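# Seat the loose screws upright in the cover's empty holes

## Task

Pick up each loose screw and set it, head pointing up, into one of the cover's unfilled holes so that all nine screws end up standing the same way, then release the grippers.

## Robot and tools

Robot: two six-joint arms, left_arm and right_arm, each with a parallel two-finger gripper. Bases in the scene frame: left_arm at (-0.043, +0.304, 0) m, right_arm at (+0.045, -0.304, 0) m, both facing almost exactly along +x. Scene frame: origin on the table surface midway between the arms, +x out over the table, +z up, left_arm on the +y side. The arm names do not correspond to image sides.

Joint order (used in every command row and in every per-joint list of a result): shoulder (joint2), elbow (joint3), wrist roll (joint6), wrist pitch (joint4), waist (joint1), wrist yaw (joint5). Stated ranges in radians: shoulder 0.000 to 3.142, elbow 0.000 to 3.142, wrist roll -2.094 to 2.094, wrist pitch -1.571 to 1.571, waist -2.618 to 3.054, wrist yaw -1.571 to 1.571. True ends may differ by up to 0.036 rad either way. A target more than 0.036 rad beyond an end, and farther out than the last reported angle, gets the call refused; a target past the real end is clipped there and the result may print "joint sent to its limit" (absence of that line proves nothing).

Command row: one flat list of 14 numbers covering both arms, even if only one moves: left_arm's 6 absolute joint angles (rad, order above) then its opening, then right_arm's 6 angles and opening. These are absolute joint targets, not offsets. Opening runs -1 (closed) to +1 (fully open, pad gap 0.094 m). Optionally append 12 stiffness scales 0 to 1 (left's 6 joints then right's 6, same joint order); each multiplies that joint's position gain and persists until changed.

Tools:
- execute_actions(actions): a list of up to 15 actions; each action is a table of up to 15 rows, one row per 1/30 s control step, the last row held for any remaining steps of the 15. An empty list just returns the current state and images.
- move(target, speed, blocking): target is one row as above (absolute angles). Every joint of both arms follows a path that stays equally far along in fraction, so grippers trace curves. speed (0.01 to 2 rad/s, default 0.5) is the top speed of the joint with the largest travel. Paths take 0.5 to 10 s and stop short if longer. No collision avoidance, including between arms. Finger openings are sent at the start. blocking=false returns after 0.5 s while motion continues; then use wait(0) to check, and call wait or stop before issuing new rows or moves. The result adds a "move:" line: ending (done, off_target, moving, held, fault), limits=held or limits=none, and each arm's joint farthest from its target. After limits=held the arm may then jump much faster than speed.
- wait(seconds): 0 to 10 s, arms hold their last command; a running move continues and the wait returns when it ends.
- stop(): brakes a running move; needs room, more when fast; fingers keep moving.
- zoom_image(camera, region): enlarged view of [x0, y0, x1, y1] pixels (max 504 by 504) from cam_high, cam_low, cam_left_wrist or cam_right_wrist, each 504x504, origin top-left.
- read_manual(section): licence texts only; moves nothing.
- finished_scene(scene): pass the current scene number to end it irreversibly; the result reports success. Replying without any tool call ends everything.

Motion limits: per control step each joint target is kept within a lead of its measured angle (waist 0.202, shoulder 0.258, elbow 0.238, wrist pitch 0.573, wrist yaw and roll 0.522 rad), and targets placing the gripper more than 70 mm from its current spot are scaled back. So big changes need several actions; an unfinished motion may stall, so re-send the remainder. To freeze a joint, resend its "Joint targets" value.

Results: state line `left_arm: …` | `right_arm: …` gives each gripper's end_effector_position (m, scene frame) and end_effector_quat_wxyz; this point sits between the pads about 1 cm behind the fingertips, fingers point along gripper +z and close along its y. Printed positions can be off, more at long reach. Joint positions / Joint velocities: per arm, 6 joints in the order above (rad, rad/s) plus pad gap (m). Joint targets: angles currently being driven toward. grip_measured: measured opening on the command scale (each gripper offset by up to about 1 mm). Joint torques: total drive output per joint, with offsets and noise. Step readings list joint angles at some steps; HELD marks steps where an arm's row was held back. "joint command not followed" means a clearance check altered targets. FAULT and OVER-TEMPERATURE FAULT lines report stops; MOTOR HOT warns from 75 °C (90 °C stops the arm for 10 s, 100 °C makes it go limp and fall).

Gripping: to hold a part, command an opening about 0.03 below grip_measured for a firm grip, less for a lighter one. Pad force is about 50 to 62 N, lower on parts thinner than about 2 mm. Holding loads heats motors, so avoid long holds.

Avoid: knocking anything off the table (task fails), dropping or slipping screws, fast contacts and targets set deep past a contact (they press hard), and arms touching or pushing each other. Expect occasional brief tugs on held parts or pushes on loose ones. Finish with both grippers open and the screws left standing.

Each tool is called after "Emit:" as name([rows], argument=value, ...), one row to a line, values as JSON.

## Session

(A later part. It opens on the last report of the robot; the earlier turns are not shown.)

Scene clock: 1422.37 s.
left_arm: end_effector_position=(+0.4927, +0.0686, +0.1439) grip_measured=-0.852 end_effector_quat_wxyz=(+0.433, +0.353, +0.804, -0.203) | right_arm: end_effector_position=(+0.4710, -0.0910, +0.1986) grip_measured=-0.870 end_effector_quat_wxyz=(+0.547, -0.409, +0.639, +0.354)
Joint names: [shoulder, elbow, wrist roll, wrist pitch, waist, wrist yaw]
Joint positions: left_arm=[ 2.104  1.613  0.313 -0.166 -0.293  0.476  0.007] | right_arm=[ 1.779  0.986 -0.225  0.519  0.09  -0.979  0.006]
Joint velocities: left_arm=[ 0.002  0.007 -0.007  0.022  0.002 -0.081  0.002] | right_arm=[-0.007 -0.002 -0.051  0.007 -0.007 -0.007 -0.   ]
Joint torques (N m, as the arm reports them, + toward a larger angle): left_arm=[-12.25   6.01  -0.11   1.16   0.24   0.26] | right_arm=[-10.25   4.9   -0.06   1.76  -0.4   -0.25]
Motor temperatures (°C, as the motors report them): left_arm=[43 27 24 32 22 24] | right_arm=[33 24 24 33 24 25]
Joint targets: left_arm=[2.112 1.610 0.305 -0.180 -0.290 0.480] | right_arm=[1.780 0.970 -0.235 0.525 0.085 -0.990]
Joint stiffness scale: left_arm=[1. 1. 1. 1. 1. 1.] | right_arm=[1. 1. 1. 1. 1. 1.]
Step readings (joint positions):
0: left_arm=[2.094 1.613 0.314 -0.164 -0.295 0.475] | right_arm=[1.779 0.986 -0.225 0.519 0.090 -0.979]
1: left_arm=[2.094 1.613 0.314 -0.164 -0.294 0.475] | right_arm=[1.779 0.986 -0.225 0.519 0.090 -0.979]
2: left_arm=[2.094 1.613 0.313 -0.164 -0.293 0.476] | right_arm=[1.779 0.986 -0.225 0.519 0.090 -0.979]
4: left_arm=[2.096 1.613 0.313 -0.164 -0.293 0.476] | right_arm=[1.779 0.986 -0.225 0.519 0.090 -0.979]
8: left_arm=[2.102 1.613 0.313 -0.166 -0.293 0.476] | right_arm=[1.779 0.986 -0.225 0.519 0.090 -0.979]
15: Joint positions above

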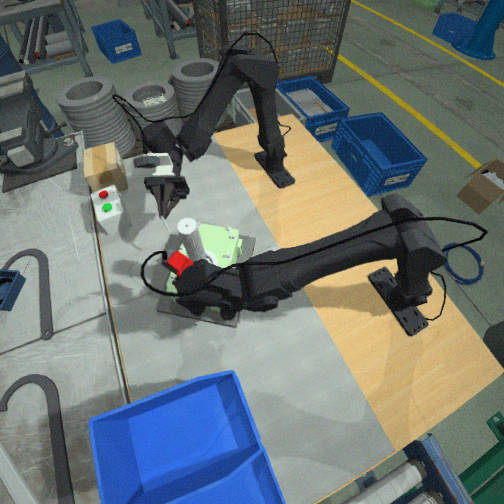

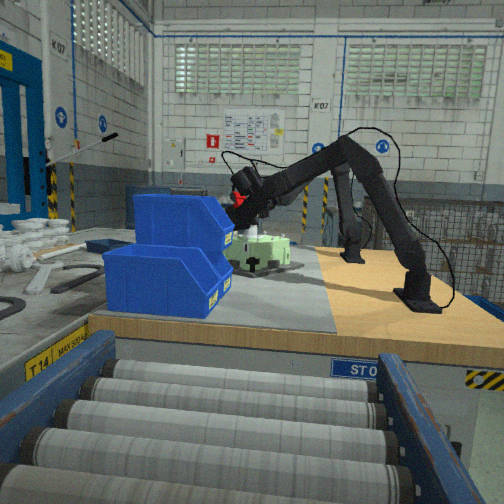

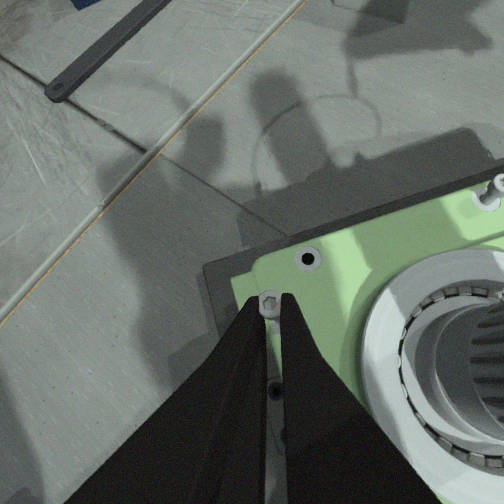

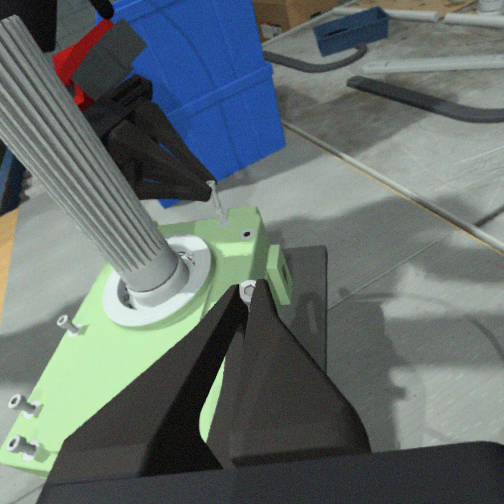

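It's in. Continue down.

Emit:
execute_actions([
  [[2.128,1.61,0.305,-0.172,-0.292,0.48,-0.88,1.78,0.97,-0.235,0.525,0.085,-0.99,-0.90],[2.128,1.61,0.305,-0.172,-0.292,0.48,-0.88,1.78,0.97,-0.235,0.525,0.085,-0.99,-0.90],[2.124,1.61,0.305,-0.172,-0.292,0.48,-0.88,1.78,0.97,-0.235,0.525,0.085,-0.99,-0.90]],
])

Scene clock: 1428.23 s.
left_arm: end_effector_position=(+0.4930, +0.0683, +0.1417) grip_measured=-0.852 end_effector_quat_wxyz=(+0.432, +0.353, +0.805, -0.204) | right_arm: end_effector_position=(+0.4710, -0.0910, +0.1986) grip_measured=-0.870 end_effector_quat_wxyz=(+0.547, -0.409, +0.639, +0.354)
Joint names: [shoulder, elbow, wrist roll, wrist pitch, waist, wrist yaw]
Joint positions: left_arm=[ 2.108  1.613  0.313 -0.164 -0.293  0.477  0.007] | right_arm=[ 1.779  0.986 -0.225  0.519  0.09  -0.979  0.006]
Joint velocities: left_arm=[-0.007 -0.007  0.022 -0.007 -0.022  0.007  0.   ] | right_arm=[ 0.002  0.002 -0.022  0.022 -0.002 -0.022  0.   ]
Joint torques (N m, as the arm reports them, + toward a larger angle): left_arm=[-11.6    5.97  -0.1    1.21   0.06   0.25] | right_arm=[-10.29   4.87  -0.03   1.72  -0.57  -0.28]
Motor temperatures (°C, as the motors report them): left_arm=[43 27 24 32 22 24] | right_arm=[33 24 24 33 24 25]
Joint targets: left_arm=[2.124 1.610 0.305 -0.172 -0.292 0.480] | right_arm=[1.780 0.970 -0.235 0.525 0.085 -0.990]
Joint stiffness scale: left_arm=[1. 1. 1. 1. 1. 1.] | right_arm=[1. 1. 1. 1. 1. 1.]
Step readings (joint positions):
0: left_arm=[2.104 1.613 0.313 -0.166 -0.293 0.476] | right_arm=[1.779 0.986 -0.225 0.519 0.090 -0.979]
1: left_arm=[2.104 1.613 0.313 -0.166 -0.293 0.476] | right_arm=[1.779 0.986 -0.225 0.519 0.090 -0.979]
2: left_arm=[2.106 1.613 0.313 -0.166 -0.293 0.476] | right_arm=[1.779 0.986 -0.225 0.519 0.090 -0.979]
4: left_arm=[2.108 1.613 0.313 -0.164 -0.293 0.477] | right_arm=[1.779 0.986 -0.225 0.519 0.090 -0.979]
8: left_arm=[2.108 1.613 0.313 -0.164 -0.293 0.477] | right_arm=[1.779 0.986 -0.225 0.519 0.090 -0.979]
15: Joint positions above

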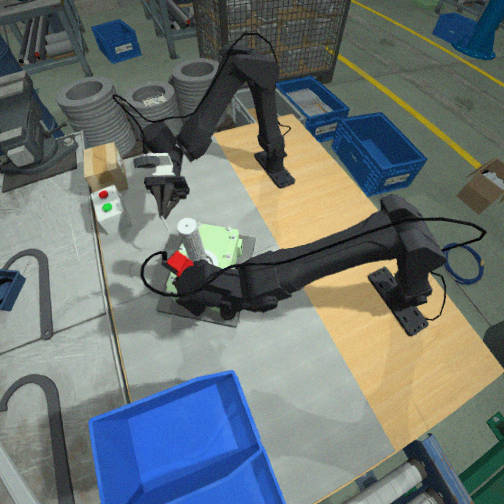

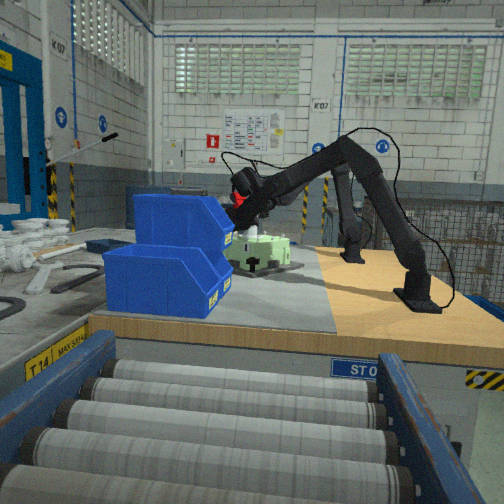

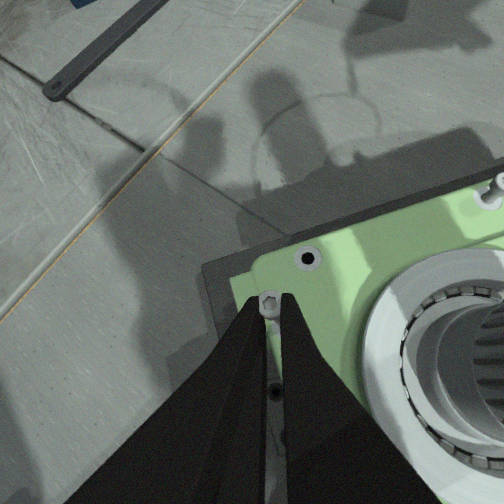

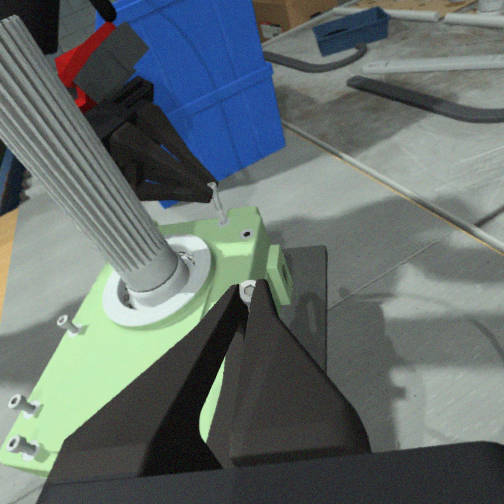

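Emit:
execute_actions([
  [[2.108,1.61,0.31,-0.166,-0.293,0.478,-0.88,1.78,0.97,-0.235,0.525,0.085,-0.99,-0.90],[2.108,1.61,0.31,-0.166,-0.293,0.478,-0.88,1.78,0.97,-0.235,0.525,0.085,-0.99,-0.90],[2.108,1.61,0.31,-0.166,-0.293,0.478,-0.88,1.78,0.97,-0.235,0.525,0.085,-0.99,-0.90],[2.108,1.61,0.31,-0.166,-0.293,0.478,-0.68,1.78,0.97,-0.235,0.525,0.085,-0.99,-0.90]],
  [[2.108,1.61,0.31,-0.166,-0.293,0.478,-0.68,1.78,0.97,-0.235,0.525,0.085,-0.99,-0.90]],
])

Emit:
zoom_image(camera="cam_right_wrist", region=[170, 160, 270, 250])

Scene clock: 1436.97 s.
left_arm: end_effector_position=(+0.4930, +0.0683, +0.1417) grip_measured=-0.683 end_effector_quat_wxyz=(+0.432, +0.353, +0.805, -0.204) | right_arm: end_effector_position=(+0.4710, -0.0910, +0.1986) grip_measured=-0.870 end_effector_quat_wxyz=(+0.547, -0.409, +0.639, +0.354)
Joint names: [shoulder, elbow, wrist roll, wrist pitch, waist, wrist yaw]
Joint positions: left_arm=[ 2.108  1.613  0.313 -0.164 -0.293  0.477  0.015] | right_arm=[ 1.779  0.986 -0.225  0.519  0.09  -0.979  0.006]
Joint velocities: left_arm=[ 0.017 -0.012 -0.125 -0.022  0.017  0.022  0.001] | right_arm=[-0.002  0.007  0.022 -0.007 -0.007 -0.037  0.001]
Joint torques (N m, as the arm reports them, + toward a larger angle): left_arm=[-13.08   6.02  -0.06   1.27  -0.03   0.21] | right_arm=[-10.23   4.8   -0.08   1.72  -0.62  -0.24]
Motor temperatures (°C, as the motors report them): left_arm=[43 27 24 32 22 24] | right_arm=[33 24 24 33 24 25]
Joint targets: left_arm=[2.108 1.610 0.310 -0.166 -0.293 0.478] | right_arm=[1.780 0.970 -0.235 0.525 0.085 -0.990]
Joint stiffness scale: left_arm=[1. 1. 1. 1. 1. 1.] | right_arm=[1. 1. 1. 1. 1. 1.]
Step readings (joint positions; steps 1 to 15: 1st action; 16 to 30: 2nd action):
0: left_arm=[2.108 1.613 0.313 -0.164 -0.293 0.477] | right_arm=[1.779 0.986 -0.225 0.519 0.090 -0.979]
1: left_arm=[2.108 1.613 0.313 -0.164 -0.293 0.477] | right_arm=[1.779 0.986 -0.225 0.519 0.090 -0.979]
2: left_arm=[2.108 1.613 0.313 -0.164 -0.293 0.477] | right_arm=[1.779 0.986 -0.225 0.519 0.090 -0.979]
4: left_arm=[2.108 1.613 0.313 -0.164 -0.293 0.477] | right_arm=[1.779 0.986 -0.225 0.519 0.090 -0.979]
8: left_arm=[2.108 1.613 0.313 -0.164 -0.293 0.477] | right_arm=[1.779 0.986 -0.225 0.519 0.090 -0.979]
15: left_arm=[2.108 1.613 0.313 -0.164 -0.293 0.477] | right_arm=[1.779 0.986 -0.225 0.519 0.090 -0.979]
16: left_arm=[2.108 1.613 0.313 -0.164 -0.293 0.477] | right_arm=[1.779 0.986 -0.225 0.519 0.090 -0.979]
17: left_arm=[2.108 1.613 0.313 -0.164 -0.293 0.477] | right_arm=[1.779 0.986 -0.225 0.519 0.090 -0.979]
19: left_arm=[2.108 1.613 0.313 -0.164 -0.293 0.477] | right_arm=[1.779 0.986 -0.225 0.519 0.090 -0.979]
23: left_arm=[2.108 1.613 0.313 -0.164 -0.293 0.477] | right_arm=[1.779 0.986 -0.225 0.519 0.090 -0.979]
30: Joint positions above

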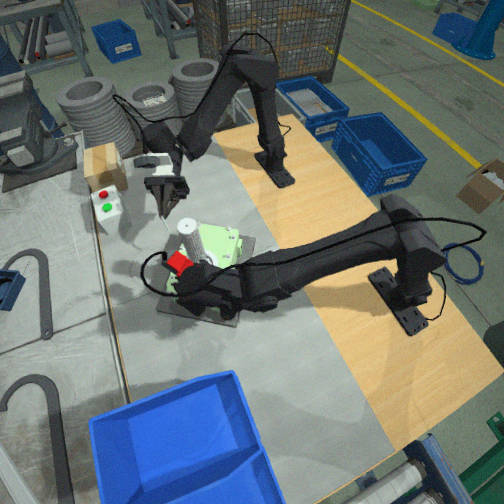

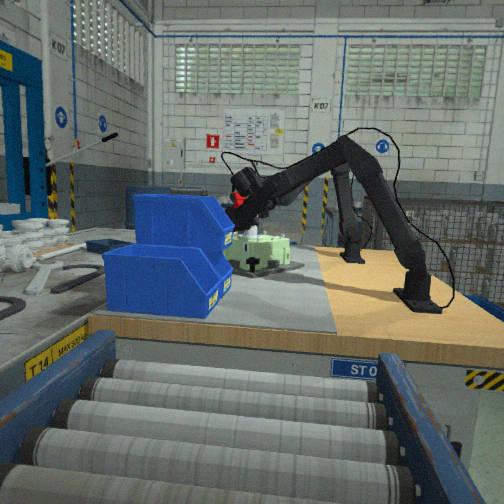

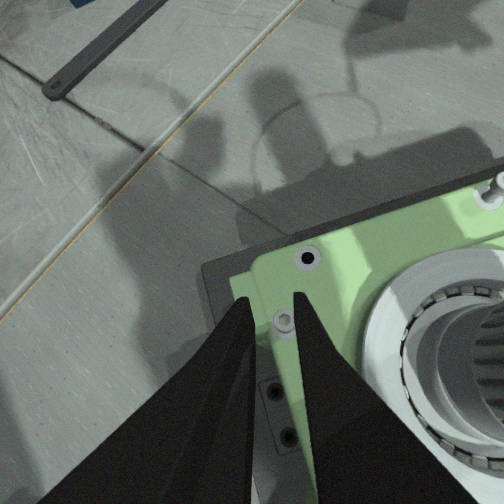

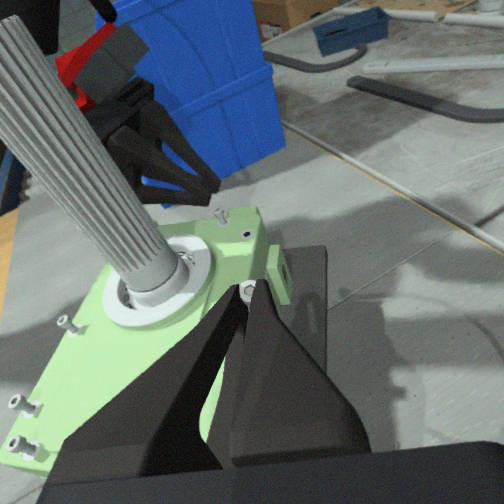

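Region (170, 160, 270, 250) of cam_right_wrist's 504x504 image, scaled by 5.040, with more detail than that image has; it fills the top 454 rows of this view, and the rest is white.

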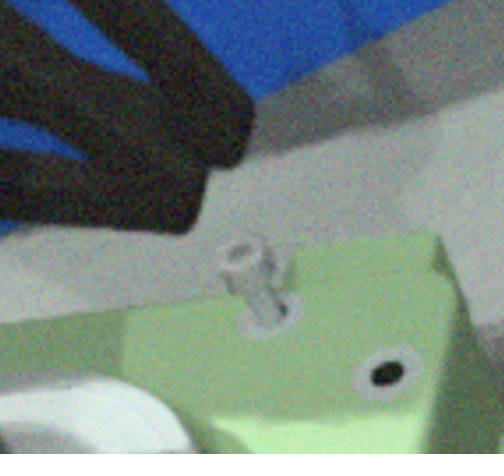

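Emit:
move(target=[2.0,1.61,0.31,-0.166,-0.293,0.478,-0.68,1.78,0.97,-0.235,0.525,0.085,-0.99,-0.90], speed=0.3)

Emit:
move(target=[1.727,0.506,0.0,1.22,-0.471,0.0,-0.9,1.78,0.97,-0.235,0.525,0.085,-0.99,-0.90], speed=0.7)

Scene clock: 1480.87 s.
left_arm: end_effector_position=(+0.4891, +0.0694, +0.1940) grip_measured=-0.683 end_effector_quat_wxyz=(+0.473, +0.356, +0.781, -0.198) | right_arm: end_effector_position=(+0.4710, -0.0910, +0.1986) grip_measured=-0.870 end_effector_quat_wxyz=(+0.547, -0.409, +0.639, +0.354)
Joint names: [shoulder, elbow, wrist roll, wrist pitch, waist, wrist yaw]
Joint positions: left_arm=[ 2.016  1.613  0.313 -0.16  -0.293  0.477  0.015] | right_arm=[ 1.779  0.986 -0.225  0.519  0.09  -0.979  0.006]
Joint velocities: left_arm=[ 0.002 -0.007  0.022 -0.022  0.007  0.066 -0.001] | right_arm=[ 0.002 -0.002 -0.022  0.007  0.002 -0.037 -0.   ]
Joint torques (N m, as the arm reports them, + toward a larger angle): left_arm=[-13.97   6.12  -0.06   1.31  -0.07   0.19] | right_arm=[-10.35   4.8   -0.03   1.75  -0.5   -0.24]
Motor temperatures (°C, as the motors report them): left_arm=[45 28 24 32 22 24] | right_arm=[33 24 24 33 24 25]
Joint targets: left_arm=[2.000 1.610 0.310 -0.166 -0.293 0.478] | right_arm=[1.780 0.970 -0.235 0.525 0.085 -0.990]
Joint stiffness scale: left_arm=[1. 1. 1. 1. 1. 1.] | right_arm=[1. 1. 1. 1. 1. 1.]
move: done; limits=none; left_arm: farthest joint: the shoulder, 0.016 radians from its target (0.108 radians at the start); right_arm: farthest joint: the elbow, 0.016 radians from its target (0.016 radians at the start)

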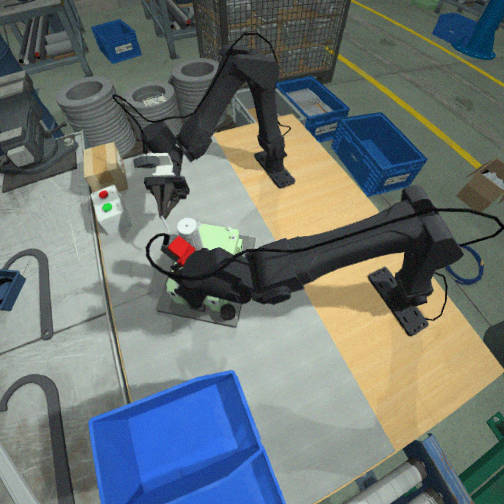

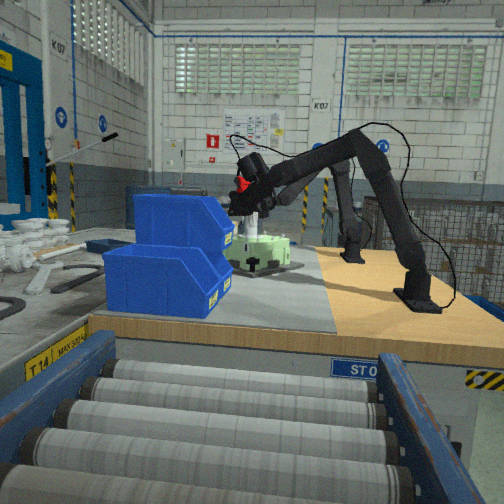

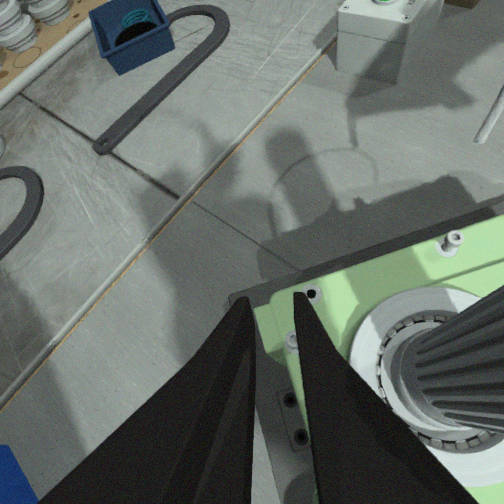

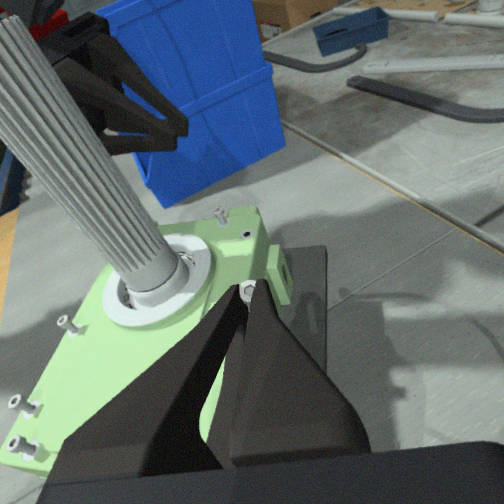

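Scene clock: 1483.67 s.
left_arm: end_effector_position=(+0.3668, +0.1096, +0.1604) grip_measured=-0.897 end_effector_quat_wxyz=(+0.682, +0.162, +0.697, -0.152) | right_arm: end_effector_position=(+0.4710, -0.0910, +0.1986) grip_measured=-0.870 end_effector_quat_wxyz=(+0.547, -0.409, +0.639, +0.354)
Joint names: [shoulder, elbow, wrist roll, wrist pitch, waist, wrist yaw]
Joint positions: left_arm=[ 1.754  0.517  0.01   1.212 -0.459  0.007  0.005] | right_arm=[ 1.779  0.986 -0.225  0.519  0.09  -0.979  0.006]
Joint velocities: left_arm=[-0.002  0.002  0.066  0.066  0.012  0.066 -0.001] | right_arm=[ 0.007  0.002 -0.022 -0.066  0.007  0.022  0.   ]
Joint torques (N m, as the arm reports them, + toward a larger angle): left_arm=[-9.96  3.71 -0.15  1.62 -0.97 -0.09] | right_arm=[-10.41   4.98  -0.07   1.75  -0.51  -0.25]
Motor temperatures (°C, as the motors report them): left_arm=[45 27 24 33 22 23] | right_arm=[33 24 24 33 24 25]
Joint targets: left_arm=[1.727 0.506 0.000 1.220 -0.471 -0.000] | right_arm=[1.780 0.970 -0.235 0.525 0.085 -0.990]
Joint stiffness scale: left_arm=[1. 1. 1. 1. 1. 1.] | right_arm=[1. 1. 1. 1. 1. 1.]
move: off_target (left_arm); limits=none; left_arm: farthest joint: the shoulder, 0.027 radians from its target (0.289 radians at the start); right_arm: farthest joint: the elbow, 0.016 radians from its target (0.016 radians at the start)

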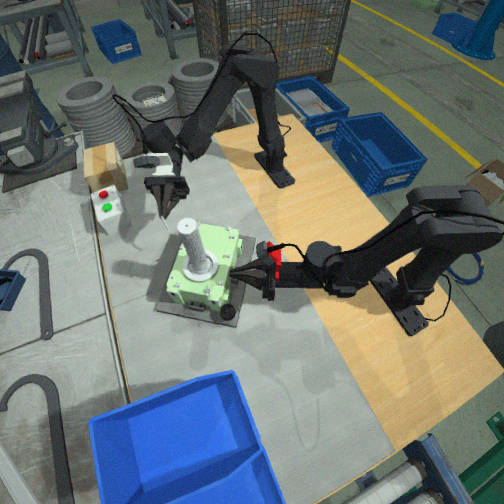

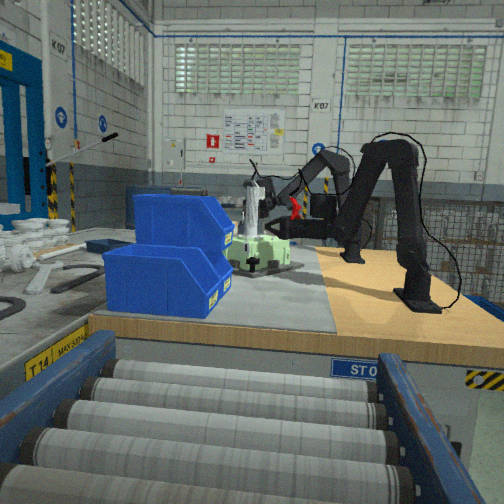

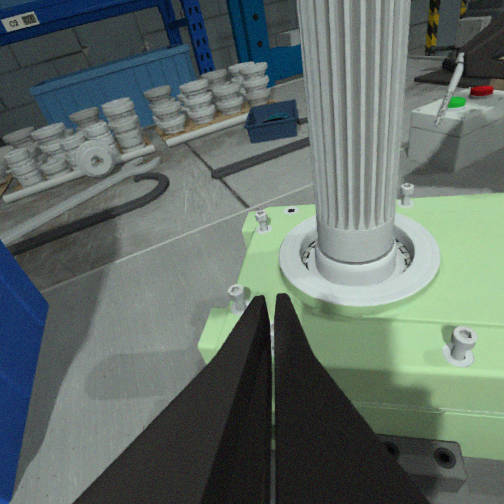

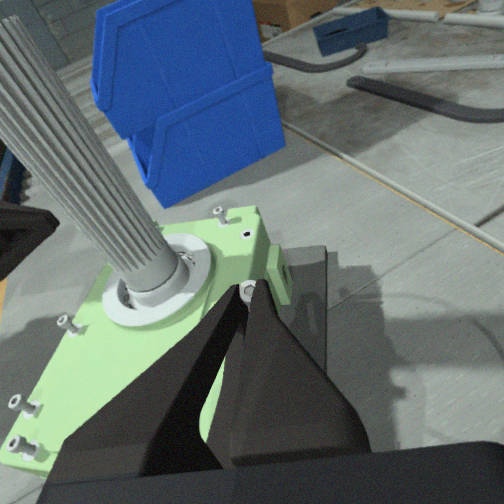

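Emit:
move(target=[1.74,0.51,0.005,1.215,-0.465,0.0,-0.9,2.10,1.81,-0.617,-0.36,0.40,-0.766,-0.90], speed=0.4)

Scene clock: 1492.60 s.
left_arm: end_effector_position=(+0.3668, +0.1096, +0.1604) grip_measured=-0.897 end_effector_quat_wxyz=(+0.682, +0.162, +0.697, -0.152) | right_arm: end_effector_position=(+0.4949, +0.0535, +0.2099) grip_measured=-0.870 end_effector_quat_wxyz=(+0.438, -0.564, +0.632, +0.302)
Joint names: [shoulder, elbow, wrist roll, wrist pitch, waist, wrist yaw]
Joint positions: left_arm=[ 1.754  0.517  0.009  1.213 -0.459  0.007  0.005] | right_arm=[ 2.091  1.779 -0.607 -0.337  0.397 -0.766  0.006]
Joint velocities: left_arm=[-0.002  0.022 -0.022 -0.007  0.007  0.007  0.   ] | right_arm=[-0.022 -0.002 -0.022  0.007  0.002  0.037 -0.   ]
Joint torques (N m, as the arm reports them, + toward a larger angle): left_arm=[-8.76  3.97 -0.07  1.56 -0.5  -0.07] | right_arm=[-13.78   8.9   -0.07   1.39   0.34  -0.2 ]
Motor temperatures (°C, as the motors report them): left_arm=[43 27 24 33 22 23] | right_arm=[33 24 24 33 24 25]
Joint targets: left_arm=[1.740 0.510 0.005 1.215 -0.465 0.000] | right_arm=[2.100 1.810 -0.617 -0.360 0.400 -0.766]
Joint stiffness scale: left_arm=[1. 1. 1. 1. 1. 1.] | right_arm=[1. 1. 1. 1. 1. 1.]
move: off_target (right_arm); limits=none; left_arm: farthest joint: the shoulder, 0.014 radians from its target (0.014 radians at the start); right_arm: farthest joint: the elbow, 0.031 radians from its target (0.824 radians at the start)

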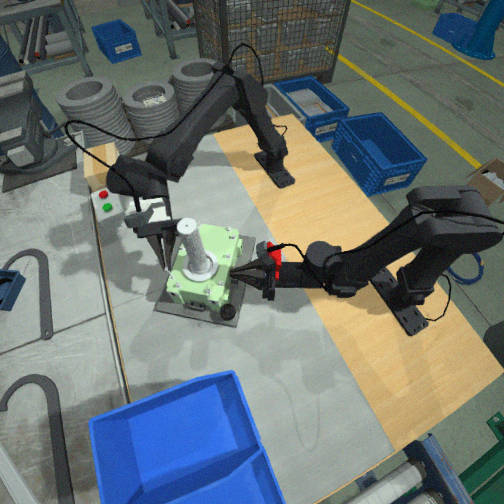

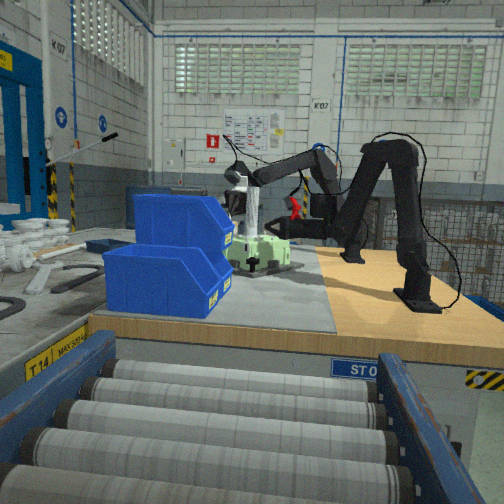

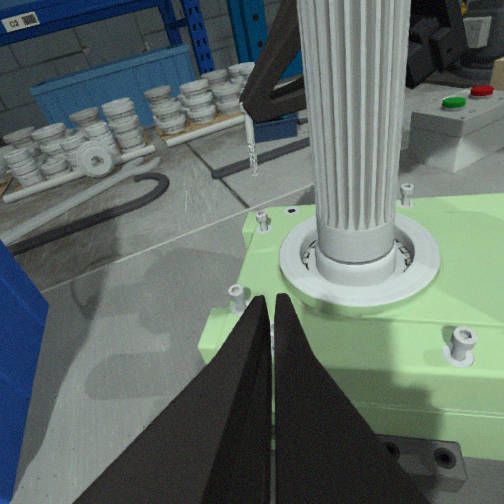

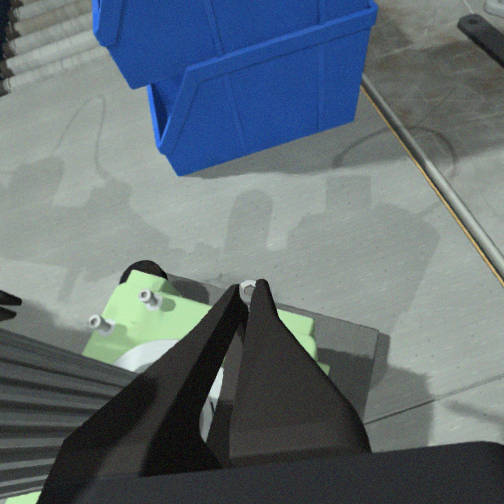

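Emit:
move(target=[1.74,0.51,0.005,1.215,-0.465,0.0,-0.9,2.014,1.606,-0.617,-0.242,0.343,-0.766,-0.90], speed=0.2)

Scene clock: 1505.47 s.
left_arm: end_effector_position=(+0.3668, +0.1096, +0.1604) grip_measured=-0.897 end_effector_quat_wxyz=(+0.682, +0.162, +0.697, -0.152) | right_arm: end_effector_position=(+0.4958, +0.0245, +0.1915) grip_measured=-0.870 end_effector_quat_wxyz=(+0.441, -0.548, +0.648, +0.292)
Joint names: [shoulder, elbow, wrist roll, wrist pitch, waist, wrist yaw]
Joint positions: left_arm=[ 1.754  0.517  0.009  1.213 -0.459  0.007  0.005] | right_arm=[ 2.033  1.626 -0.607 -0.249  0.349 -0.765  0.006]
Joint velocities: left_arm=[ 0.012  0.002 -0.037 -0.051 -0.002 -0.037  0.001] | right_arm=[ 0.022 -0.012  0.022  0.066 -0.002  0.007 -0.001]
Joint torques (N m, as the arm reports them, + toward a larger angle): left_arm=[-8.76  3.95 -0.06  1.55 -0.51 -0.08] | right_arm=[-15.89   5.18  -0.04   1.63  -0.63  -0.29]
Motor temperatures (°C, as the motors report them): left_arm=[41 27 24 34 22 23] | right_arm=[35 25 24 32 24 25]
Joint targets: left_arm=[1.740 0.510 0.005 1.215 -0.465 0.000] | right_arm=[2.014 1.606 -0.617 -0.242 0.343 -0.766]
Joint stiffness scale: left_arm=[1. 1. 1. 1. 1. 1.] | right_arm=[1. 1. 1. 1. 1. 1.]
move: done; limits=none; left_arm: farthest joint: the shoulder, 0.014 radians from its target (0.014 radians at the start); right_arm: farthest joint: the elbow, 0.020 radians from its target (0.173 radians at the start)

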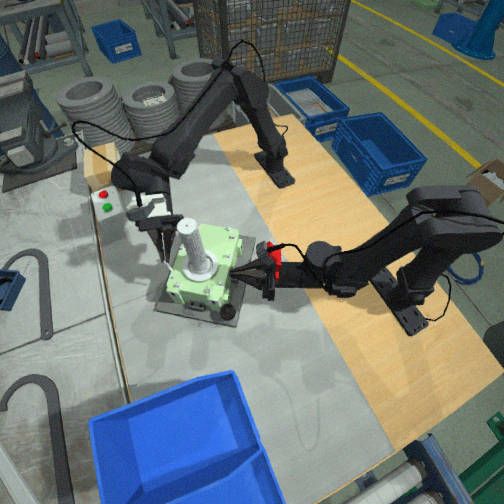

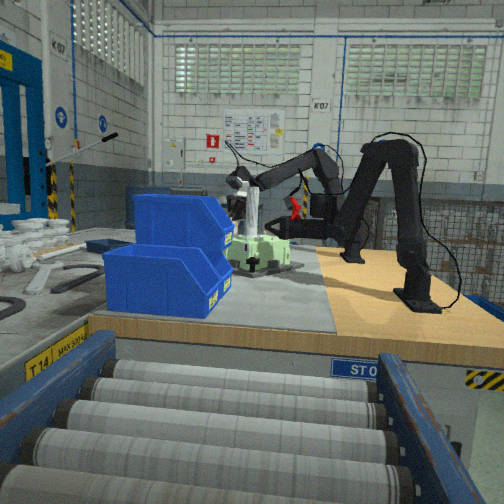

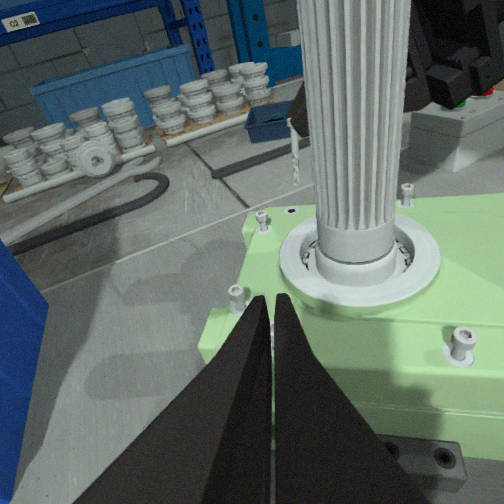

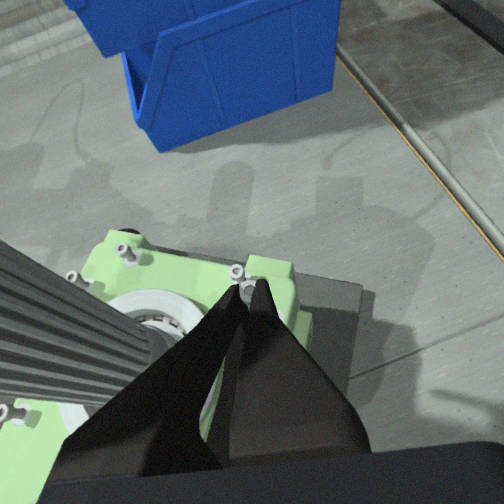

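Emit:
zoom_image(camera="cam_left_wrist", region=[240, 105, 360, 235])

Emit:
zoom_image(camera="cam_high", region=[130, 200, 250, 320])

Emit:
zoom_image(camera="cam_right_wrist", region=[190, 240, 330, 380])

Region (240, 105, 360, 235) of cam_left_wrist's 504x504 image, scaled by 3.877, with more detail than that image has; it fills the left 465 columns of this view, and the rest is white.

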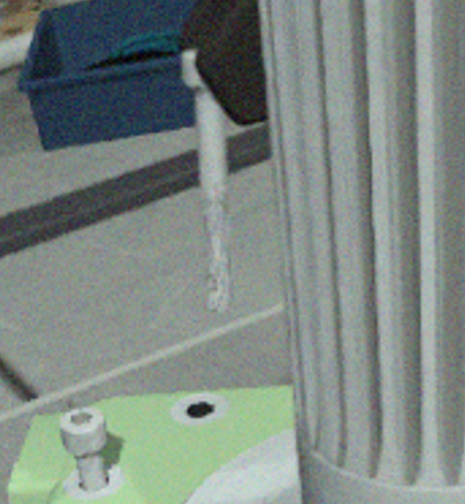

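Region (130, 200, 250, 320) of cam_high's 504x504 image, scaled by 4.200, with more detail than that image has.

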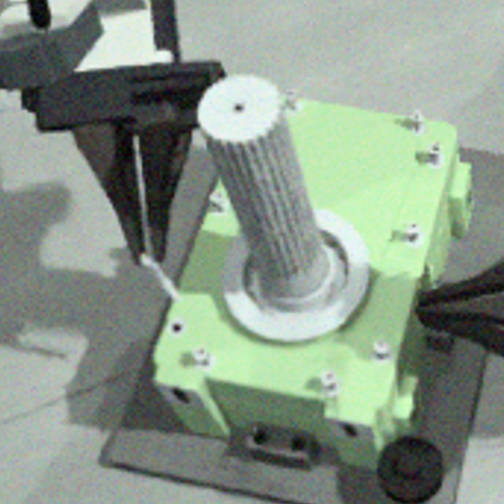

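Region (190, 240, 330, 380) of cam_right_wrist's 504x504 image, scaled by 3.600, with more detail than that image has.

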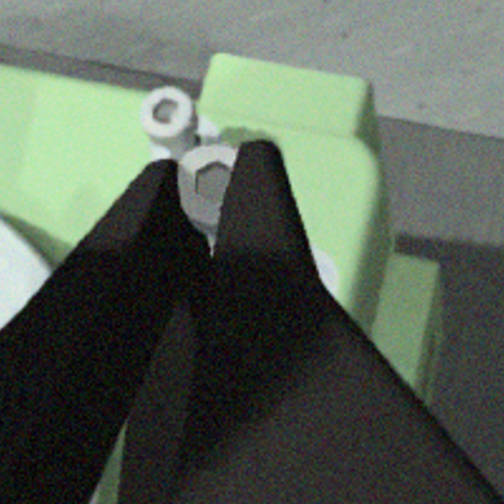

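Emit:
move(target=[1.74,0.51,0.005,1.215,-0.465,0.0,-0.9,2.03,1.62,-0.79,-0.245,0.349,-0.766,-0.90], speed=0.3)

Emit:
zoom_image(camera="cam_left_wrist", region=[240, 105, 360, 235])

Emit:
zoom_image(camera="cam_high", region=[130, 200, 250, 320])

Scene clock: 1541.60 s.
left_arm: end_effector_position=(+0.3669, +0.1097, +0.1604) grip_measured=-0.897 end_effector_quat_wxyz=(+0.682, +0.162, +0.697, -0.152) | right_arm: end_effector_position=(+0.4959, +0.0245, +0.1916) grip_measured=-0.870 end_effector_quat_wxyz=(-0.465, +0.602, -0.598, -0.252)
Joint names: [shoulder, elbow, wrist roll, wrist pitch, waist, wrist yaw]
Joint positions: left_arm=[ 1.754  0.517  0.009  1.213 -0.459  0.006  0.005] | right_arm=[ 2.033  1.626 -0.781 -0.249  0.349 -0.765  0.006]
Joint velocities: left_arm=[ 0.022 -0.012  0.037  0.037 -0.007  0.051 -0.001] | right_arm=[ 0.007  0.012 -0.037 -0.037  0.017 -0.007 -0.   ]
Joint torques (N m, as the arm reports them, + toward a larger angle): left_arm=[-8.76  4.   -0.06  1.56 -0.49 -0.07] | right_arm=[-14.34   6.19  -0.02   1.63   0.02  -0.26]
Motor temperatures (°C, as the motors report them): left_arm=[40 26 24 35 22 23] | right_arm=[37 24 24 33 24 25]
Joint targets: left_arm=[1.740 0.510 0.005 1.215 -0.465 -0.000] | right_arm=[2.030 1.620 -0.790 -0.245 0.349 -0.766]
Joint stiffness scale: left_arm=[1. 1. 1. 1. 1. 1.] | right_arm=[1. 1. 1. 1. 1. 1.]
move: done; limits=none; left_arm: farthest joint: the shoulder, 0.014 radians from its target (0.014 radians at the start); right_arm: farthest joint: the wrist roll, 0.009 radians from its target (0.183 radians at the start)

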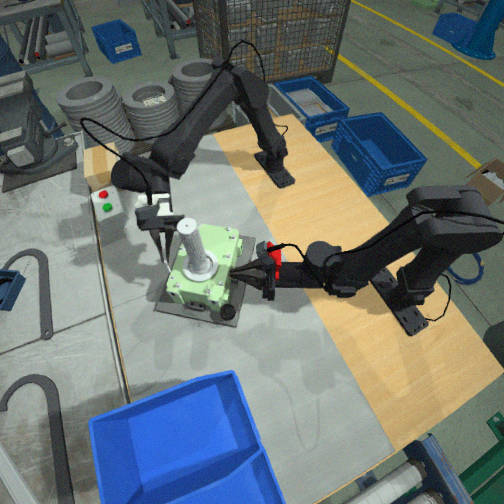

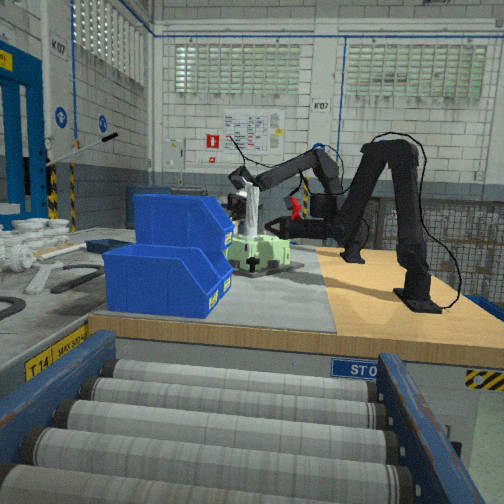

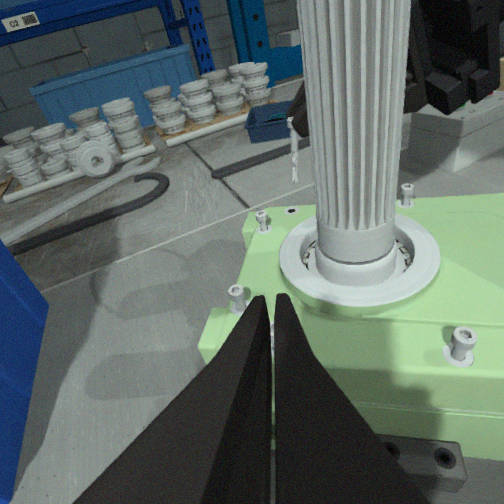

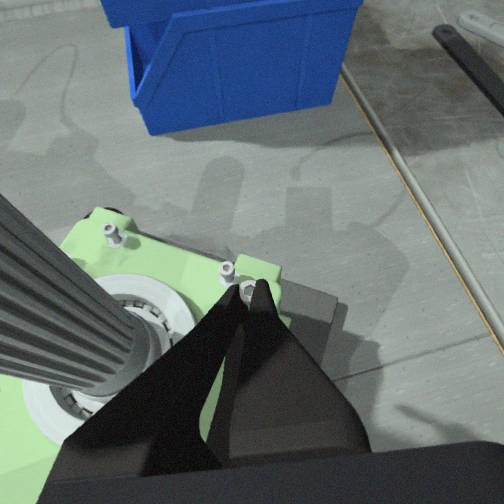

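Region (240, 105, 360, 235) of cam_left_wrist's 504x504 image, scaled by 3.877, with more detail than that image has; it fills the left 465 columns of this view, and the rest is white.

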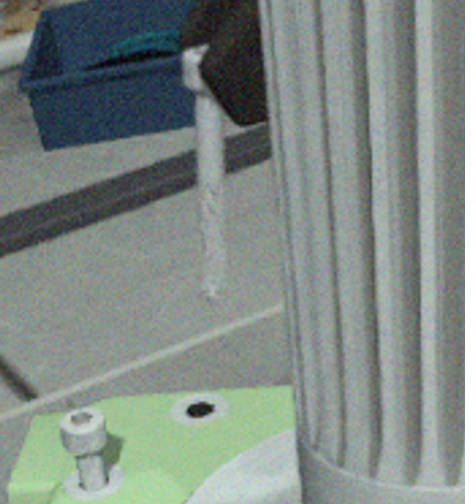

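Region (130, 200, 250, 320) of cam_high's 504x504 image, scaled by 4.200, with more detail than that image has.

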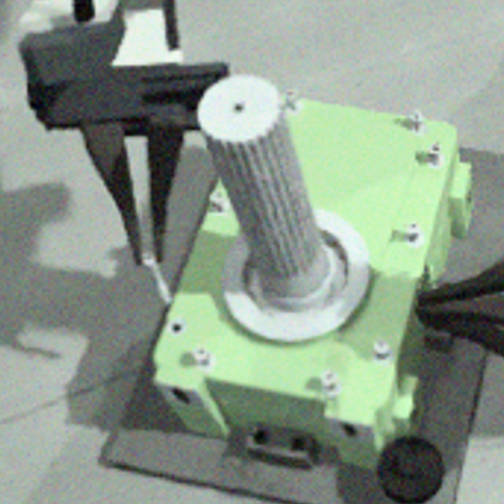

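Emit:
move(target=[1.74,0.51,0.005,1.215,-0.465,0.0,-0.9,2.121,1.819,-0.88,-0.465,0.364,-0.766,-0.90], speed=0.2)

Emit:
zoom_image(camera="cam_left_wrist", region=[240, 105, 360, 235])

Emit:
zoom_image(camera="cam_high", region=[130, 200, 250, 320])

Scene clock: 1563.30 s.
left_arm: end_effector_position=(+0.3669, +0.1097, +0.1604) grip_measured=-0.897 end_effector_quat_wxyz=(+0.682, +0.162, +0.697, -0.152) | right_arm: end_effector_position=(+0.4998, +0.0304, +0.1854) grip_measured=-0.870 end_effector_quat_wxyz=(-0.432, +0.628, -0.597, -0.251)
Joint names: [shoulder, elbow, wrist roll, wrist pitch, waist, wrist yaw]
Joint positions: left_arm=[ 1.754  0.517  0.009  1.213 -0.459  0.006  0.005] | right_arm=[ 2.113  1.788 -0.871 -0.441  0.357 -0.764  0.006]
Joint velocities: left_arm=[ 0.017  0.002 -0.007  0.051 -0.002 -0.11  -0.   ] | right_arm=[-0.007 -0.002 -0.022 -0.007 -0.017 -0.095  0.001]
Joint torques (N m, as the arm reports them, + toward a larger angle): left_arm=[-8.78  3.99 -0.07  1.57 -0.52 -0.07] | right_arm=[-14.08   9.1   -0.02   1.23   0.7   -0.27]
Motor temperatures (°C, as the motors report them): left_arm=[39 26 24 35 22 23] | right_arm=[37 25 24 33 24 25]
Joint targets: left_arm=[1.740 0.510 0.005 1.215 -0.465 0.000] | right_arm=[2.121 1.819 -0.880 -0.465 0.364 -0.766]
Joint stiffness scale: left_arm=[1. 1. 1. 1. 1. 1.] | right_arm=[1. 1. 1. 1. 1. 1.]
move: off_target (right_arm); limits=none; left_arm: farthest joint: the shoulder, 0.014 radians from its target (0.014 radians at the start); right_arm: farthest joint: the elbow, 0.031 radians from its target (0.193 radians at the start)

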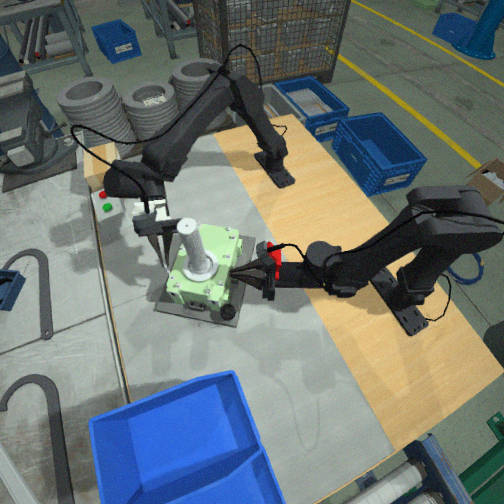

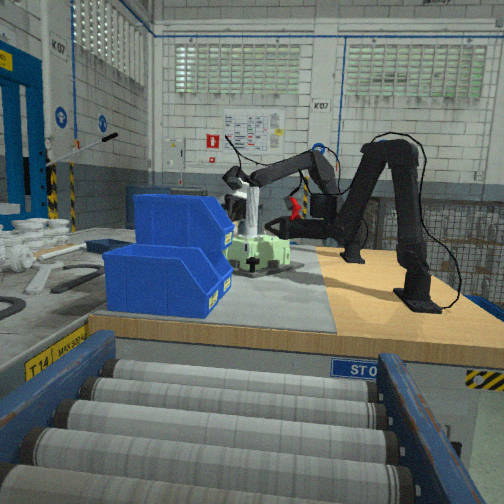

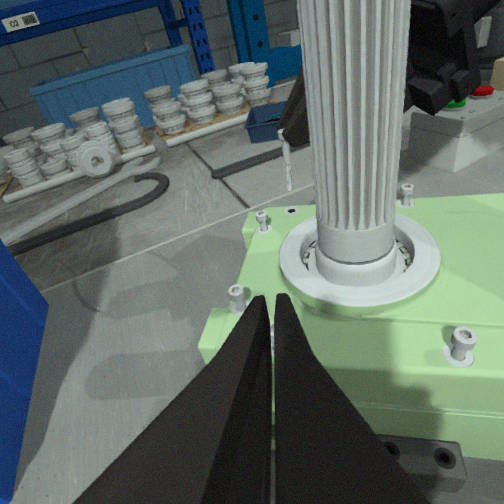

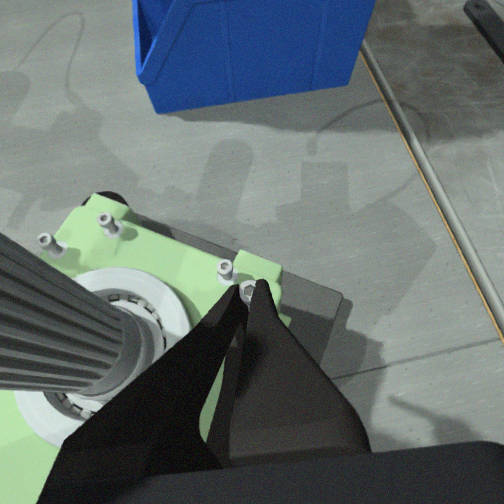

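Region (240, 105, 360, 235) of cam_left_wrist's 504x504 image, scaled by 3.877, with more detail than that image has; it fills the left 465 columns of this view, and the rest is white.

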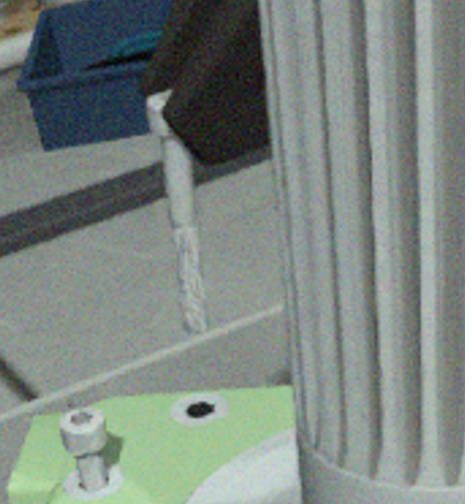

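Region (130, 200, 250, 320) of cam_high's 504x504 image, scaled by 4.200, with more detail than that image has.

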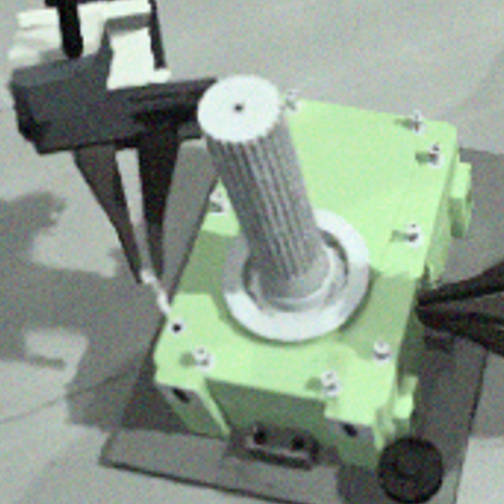

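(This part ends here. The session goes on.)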